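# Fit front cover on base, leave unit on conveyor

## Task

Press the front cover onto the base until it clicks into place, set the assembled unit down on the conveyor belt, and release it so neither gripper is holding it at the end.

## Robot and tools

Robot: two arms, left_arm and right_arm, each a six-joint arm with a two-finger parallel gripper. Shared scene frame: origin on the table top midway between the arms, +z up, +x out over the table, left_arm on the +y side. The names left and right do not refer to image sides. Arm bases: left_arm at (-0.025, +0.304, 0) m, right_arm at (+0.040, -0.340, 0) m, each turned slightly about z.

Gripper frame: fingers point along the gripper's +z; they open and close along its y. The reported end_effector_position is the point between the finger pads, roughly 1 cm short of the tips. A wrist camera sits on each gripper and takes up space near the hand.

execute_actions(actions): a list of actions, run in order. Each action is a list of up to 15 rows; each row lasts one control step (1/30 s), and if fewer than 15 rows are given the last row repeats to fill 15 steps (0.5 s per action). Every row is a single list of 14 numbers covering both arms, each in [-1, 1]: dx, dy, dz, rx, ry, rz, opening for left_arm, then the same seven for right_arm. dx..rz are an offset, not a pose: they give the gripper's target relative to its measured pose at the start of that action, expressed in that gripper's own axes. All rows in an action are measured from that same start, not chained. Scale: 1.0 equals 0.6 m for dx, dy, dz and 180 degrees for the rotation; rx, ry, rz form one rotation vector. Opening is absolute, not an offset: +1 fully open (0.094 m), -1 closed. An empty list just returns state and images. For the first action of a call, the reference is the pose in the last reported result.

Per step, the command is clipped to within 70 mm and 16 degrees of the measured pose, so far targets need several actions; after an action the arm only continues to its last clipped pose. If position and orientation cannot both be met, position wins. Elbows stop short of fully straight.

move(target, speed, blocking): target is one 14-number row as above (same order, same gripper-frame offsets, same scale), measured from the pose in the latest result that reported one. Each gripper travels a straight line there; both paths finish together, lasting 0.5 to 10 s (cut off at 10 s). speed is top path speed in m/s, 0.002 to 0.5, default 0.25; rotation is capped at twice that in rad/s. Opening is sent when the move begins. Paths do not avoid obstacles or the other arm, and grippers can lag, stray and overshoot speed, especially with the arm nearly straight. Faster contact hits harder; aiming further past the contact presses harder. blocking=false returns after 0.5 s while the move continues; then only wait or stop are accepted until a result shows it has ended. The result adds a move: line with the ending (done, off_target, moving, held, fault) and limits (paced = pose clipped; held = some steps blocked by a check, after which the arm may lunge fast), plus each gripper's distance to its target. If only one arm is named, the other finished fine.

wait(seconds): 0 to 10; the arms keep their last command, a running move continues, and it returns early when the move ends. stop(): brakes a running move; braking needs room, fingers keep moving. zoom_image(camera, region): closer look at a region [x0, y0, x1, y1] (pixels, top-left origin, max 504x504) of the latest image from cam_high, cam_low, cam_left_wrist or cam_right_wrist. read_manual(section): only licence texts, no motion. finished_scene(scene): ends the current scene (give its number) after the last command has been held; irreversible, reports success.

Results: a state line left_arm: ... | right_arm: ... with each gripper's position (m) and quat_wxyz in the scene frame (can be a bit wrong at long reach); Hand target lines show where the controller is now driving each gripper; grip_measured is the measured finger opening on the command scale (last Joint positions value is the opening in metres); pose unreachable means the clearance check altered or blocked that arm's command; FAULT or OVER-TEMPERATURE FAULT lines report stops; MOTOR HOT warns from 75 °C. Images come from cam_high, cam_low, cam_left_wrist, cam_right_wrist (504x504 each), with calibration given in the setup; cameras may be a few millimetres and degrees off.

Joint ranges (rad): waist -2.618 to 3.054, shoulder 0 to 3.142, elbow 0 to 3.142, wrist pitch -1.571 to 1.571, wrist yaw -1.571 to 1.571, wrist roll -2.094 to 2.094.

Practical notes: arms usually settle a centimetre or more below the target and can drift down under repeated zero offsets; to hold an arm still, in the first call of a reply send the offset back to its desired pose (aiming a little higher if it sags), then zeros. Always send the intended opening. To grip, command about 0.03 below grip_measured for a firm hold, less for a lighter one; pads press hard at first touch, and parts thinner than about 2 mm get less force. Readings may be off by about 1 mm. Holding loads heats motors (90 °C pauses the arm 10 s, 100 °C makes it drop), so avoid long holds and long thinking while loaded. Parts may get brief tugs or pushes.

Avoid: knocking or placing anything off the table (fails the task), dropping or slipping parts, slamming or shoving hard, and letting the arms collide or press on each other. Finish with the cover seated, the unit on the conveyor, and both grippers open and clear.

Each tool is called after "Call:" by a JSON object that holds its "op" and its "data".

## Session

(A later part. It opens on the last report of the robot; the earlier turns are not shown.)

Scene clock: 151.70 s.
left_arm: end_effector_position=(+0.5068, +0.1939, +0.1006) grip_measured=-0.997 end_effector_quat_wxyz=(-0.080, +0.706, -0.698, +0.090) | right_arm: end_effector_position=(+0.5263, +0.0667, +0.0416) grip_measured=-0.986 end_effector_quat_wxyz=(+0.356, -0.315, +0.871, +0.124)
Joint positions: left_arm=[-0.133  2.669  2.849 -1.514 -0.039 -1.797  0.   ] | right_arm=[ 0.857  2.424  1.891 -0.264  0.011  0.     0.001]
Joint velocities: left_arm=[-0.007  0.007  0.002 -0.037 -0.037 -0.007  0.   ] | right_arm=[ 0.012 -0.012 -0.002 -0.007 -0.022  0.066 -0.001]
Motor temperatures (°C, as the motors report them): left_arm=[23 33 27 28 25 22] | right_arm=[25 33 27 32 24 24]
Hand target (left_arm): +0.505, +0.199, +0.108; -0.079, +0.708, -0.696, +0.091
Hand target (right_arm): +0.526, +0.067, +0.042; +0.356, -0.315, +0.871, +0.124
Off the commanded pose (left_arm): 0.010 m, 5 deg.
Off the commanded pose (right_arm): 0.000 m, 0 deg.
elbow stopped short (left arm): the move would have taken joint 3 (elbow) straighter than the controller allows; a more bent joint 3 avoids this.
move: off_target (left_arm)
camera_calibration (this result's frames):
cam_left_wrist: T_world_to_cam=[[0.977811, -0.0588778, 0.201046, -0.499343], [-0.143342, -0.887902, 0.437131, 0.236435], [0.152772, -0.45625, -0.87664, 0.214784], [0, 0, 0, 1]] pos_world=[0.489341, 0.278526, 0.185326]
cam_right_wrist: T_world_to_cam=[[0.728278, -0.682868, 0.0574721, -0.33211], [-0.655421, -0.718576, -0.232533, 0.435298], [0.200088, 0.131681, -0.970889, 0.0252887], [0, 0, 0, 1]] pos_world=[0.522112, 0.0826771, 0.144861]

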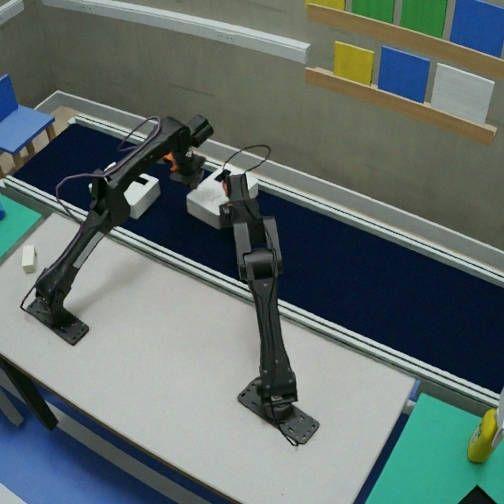

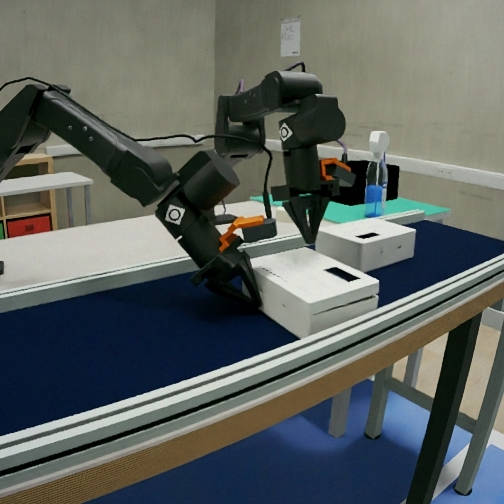

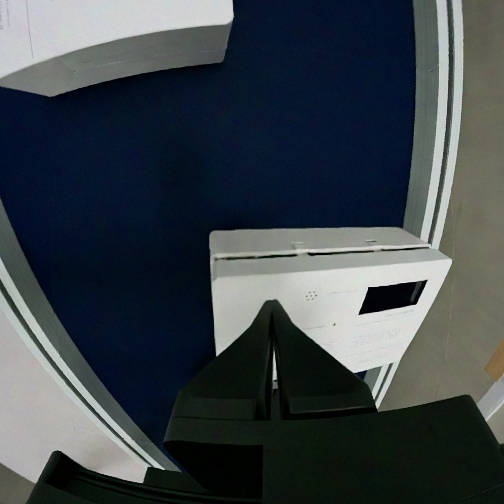

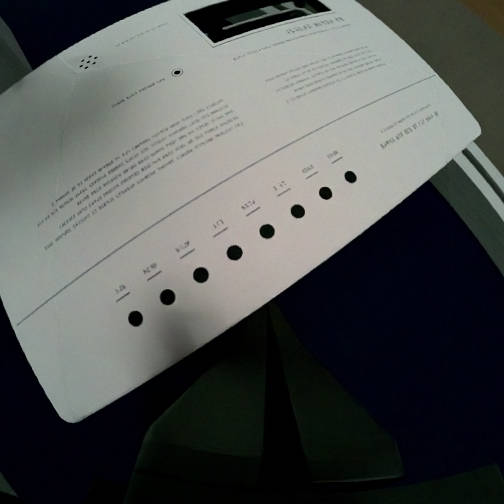

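Call:
{"op": "move", "data": {"target": [0, 0.028, 0.113, -0.03, 0, 0, -1, 0, 0, 0, 0, 0, 0, -1], "speed": 0.04}}

Call:
{"op": "zoom_image", "data": {"camera": "cam_low", "region": [200, 180, 440, 350]}}

Call:
{"op": "zoom_image", "data": {"camera": "cam_left_wrist", "region": [140, 180, 500, 380]}}

Scene clock: 153.97 s.
left_arm: end_effector_position=(+0.5157, +0.1908, +0.0775) grip_measured=-0.997 end_effector_quat_wxyz=(-0.080, +0.706, -0.697, +0.096) | right_arm: end_effector_position=(+0.5263, +0.0667, +0.0416) grip_measured=-0.986 end_effector_quat_wxyz=(+0.356, -0.315, +0.871, +0.124)
Joint positions: left_arm=[-0.133  2.622  2.657 -1.358 -0.033 -1.797  0.   ] | right_arm=[ 0.857  2.424  1.891 -0.264  0.011  0.     0.001]
Joint velocities: left_arm=[-0.012 -0.012 -0.012  0.11   0.037  0.007  0.001] | right_arm=[ 0.002  0.002 -0.017  0.007 -0.037 -0.037 -0.   ]
Motor temperatures (°C, as the motors report them): left_arm=[23 33 27 28 25 22] | right_arm=[25 33 27 32 24 24]
Hand target (left_arm): +0.504, +0.194, +0.033; -0.046, +0.710, -0.700, +0.056
Hand target (right_arm): +0.526, +0.067, +0.042; +0.356, -0.315, +0.871, +0.124
Off the commanded pose (left_arm): 0.048 m, 6 deg.
Off the commanded pose (right_arm): 0.000 m, 0 deg.
move: off_target (left_arm)
camera_calibration (this result's frames):
cam_left_wrist: T_world_to_cam=[[0.975765, -0.0586262, 0.210823, -0.503331], [-0.14883, -0.884088, 0.442988, 0.246715], [0.160416, -0.463629, -0.871387, 0.188826], [0, 0, 0, 1]] pos_world=[0.49756, 0.276155, 0.161362]
cam_right_wrist: T_world_to_cam=[[0.728278, -0.682868, 0.0574721, -0.33211], [-0.655421, -0.718576, -0.232533, 0.435298], [0.200088, 0.131681, -0.970889, 0.0252887], [0, 0, 0, 1]] pos_world=[0.522112, 0.0826771, 0.144861]

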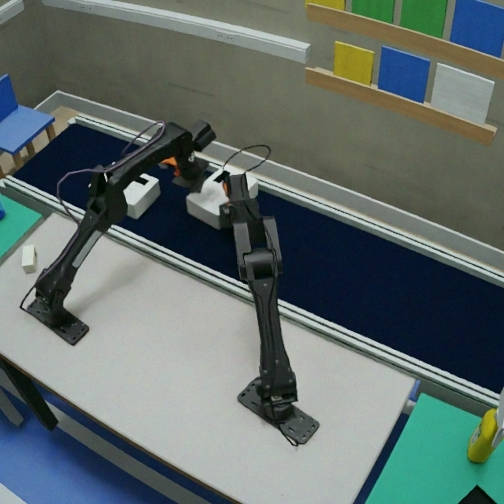

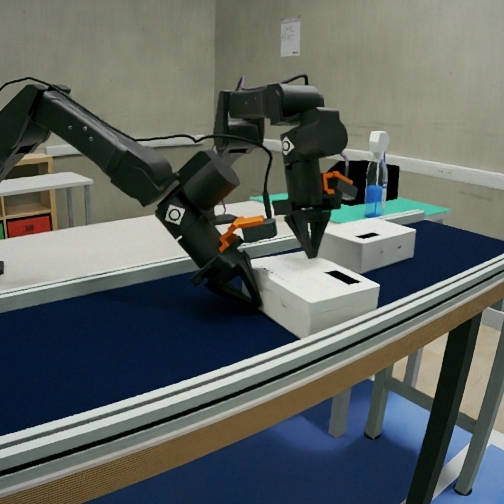

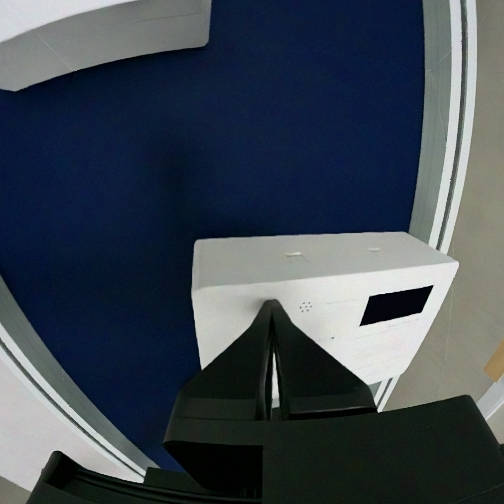

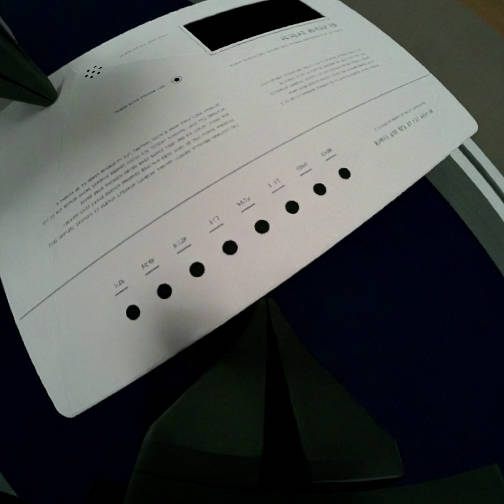

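Region (200, 180, 440, 350) of cam_low's 504x504 image, scaled by 2.100, with more detail than that image has; it fills the top 357 rows of this view, and the rest is white.

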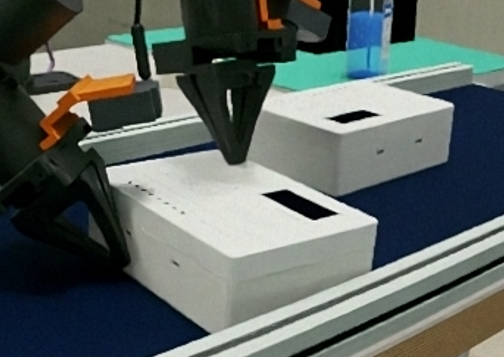

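Region (140, 180, 500, 380) of cam_left_wrist's 504x504 image, scaled by 1.400, with more detail than that image has.

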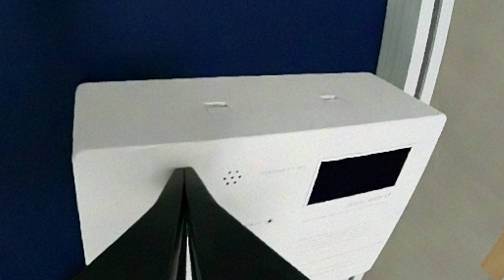

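Snapped. Retreat both arms.

Call:
{"op": "move", "data": {"target": [0, 0.08, -0.12, 0, 0, 0, -1, 0, 0, -0.12, 0, 0, 0, -1], "speed": 0.15}}

Call:
{"op": "zoom_image", "data": {"camera": "cam_low", "region": [200, 180, 440, 350]}}

Scene clock: 155.40 s.
left_arm: end_effector_position=(+0.4538, +0.1926, +0.1379) grip_measured=-0.997 end_effector_quat_wxyz=(-0.078, +0.706, -0.697, +0.098) | right_arm: end_effector_position=(+0.4927, +0.0385, +0.0955) grip_measured=-0.986 end_effector_quat_wxyz=(+0.363, -0.314, +0.868, +0.127)
Joint positions: left_arm=[-0.157  2.243  2.217 -1.296 -0.033 -1.821  0.   ] | right_arm=[ 0.857  2.176  1.673 -0.278  0.011  0.     0.001]
Joint velocities: left_arm=[-0.022 -0.002 -0.012  0.007 -0.051  0.037 -0.001] | right_arm=[ 0.017 -0.007  0.012 -0.022  0.051  0.007  0.   ]
Motor temperatures (°C, as the motors report them): left_arm=[23 33 27 28 25 22] | right_arm=[25 33 27 32 24 24]
Hand target (left_arm): +0.452, +0.191, +0.136; -0.080, +0.706, -0.697, +0.095
Hand target (right_arm): +0.488, +0.035, +0.093; +0.356, -0.315, +0.871, +0.124
Off the commanded pose (left_arm): 0.004 m, 0 deg.
Off the commanded pose (right_arm): 0.007 m, 1 deg.
move: done
camera_calibration (this result's frames):
cam_left_wrist: T_world_to_cam=[[0.975809, -0.0573365, 0.210973, -0.455825], [-0.148736, -0.881363, 0.448415, 0.211013], [0.160234, -0.468947, -0.86857, 0.252992], [0, 0, 0, 1]] pos_world=[0.435645, 0.278484, 0.221287]
cam_right_wrist: T_world_to_cam=[[0.727543, -0.683484, 0.0594167, -0.329791], [-0.652399, -0.716041, -0.248314, 0.405494], [0.212263, 0.141896, -0.966856, 0.0812776], [0, 0, 0, 1]] pos_world=[0.487229, 0.0534109, 0.198869]

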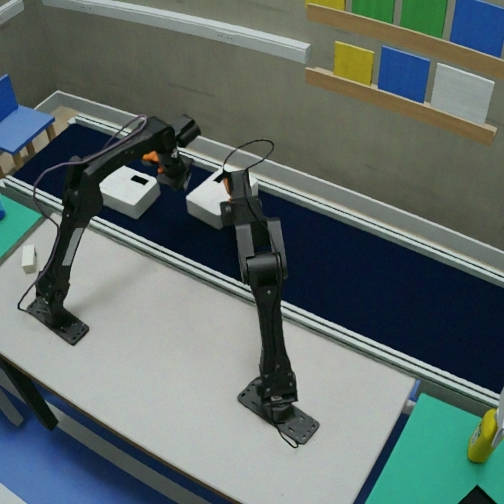

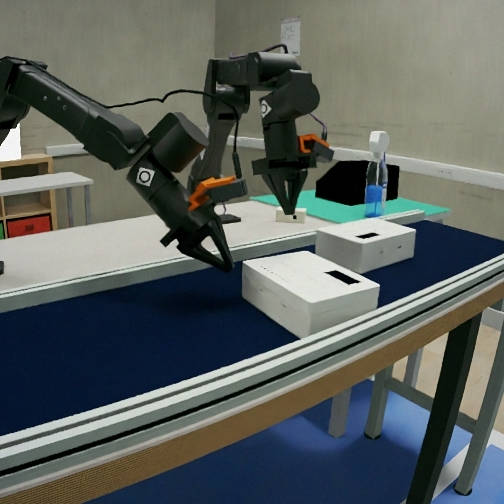

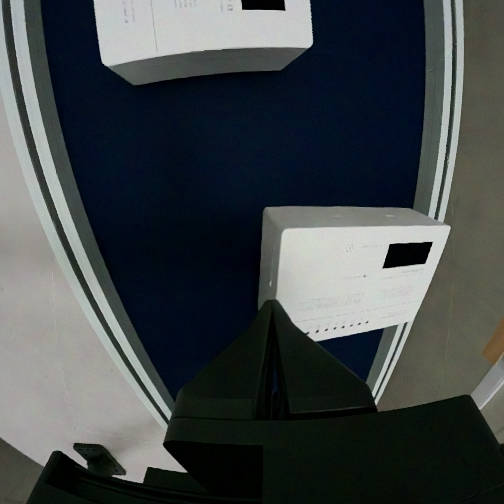

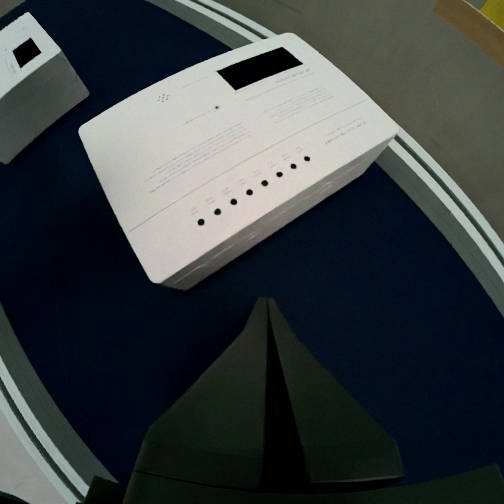

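Region (200, 180, 440, 350) of cam_low's 504x504 image, scaled by 2.100, with more detail than that image has; it fills the top 357 rows of this view, and the rest is white.

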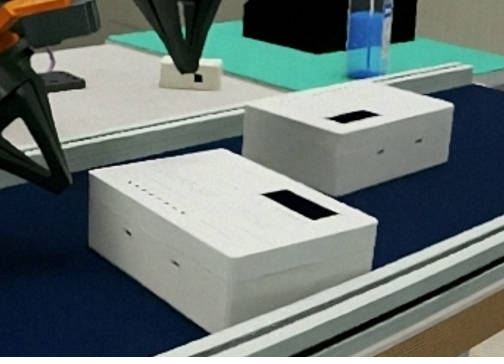

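Call:
{"op": "finished_scene", "data": {"scene": 1}}

The scene is finished: the task was done.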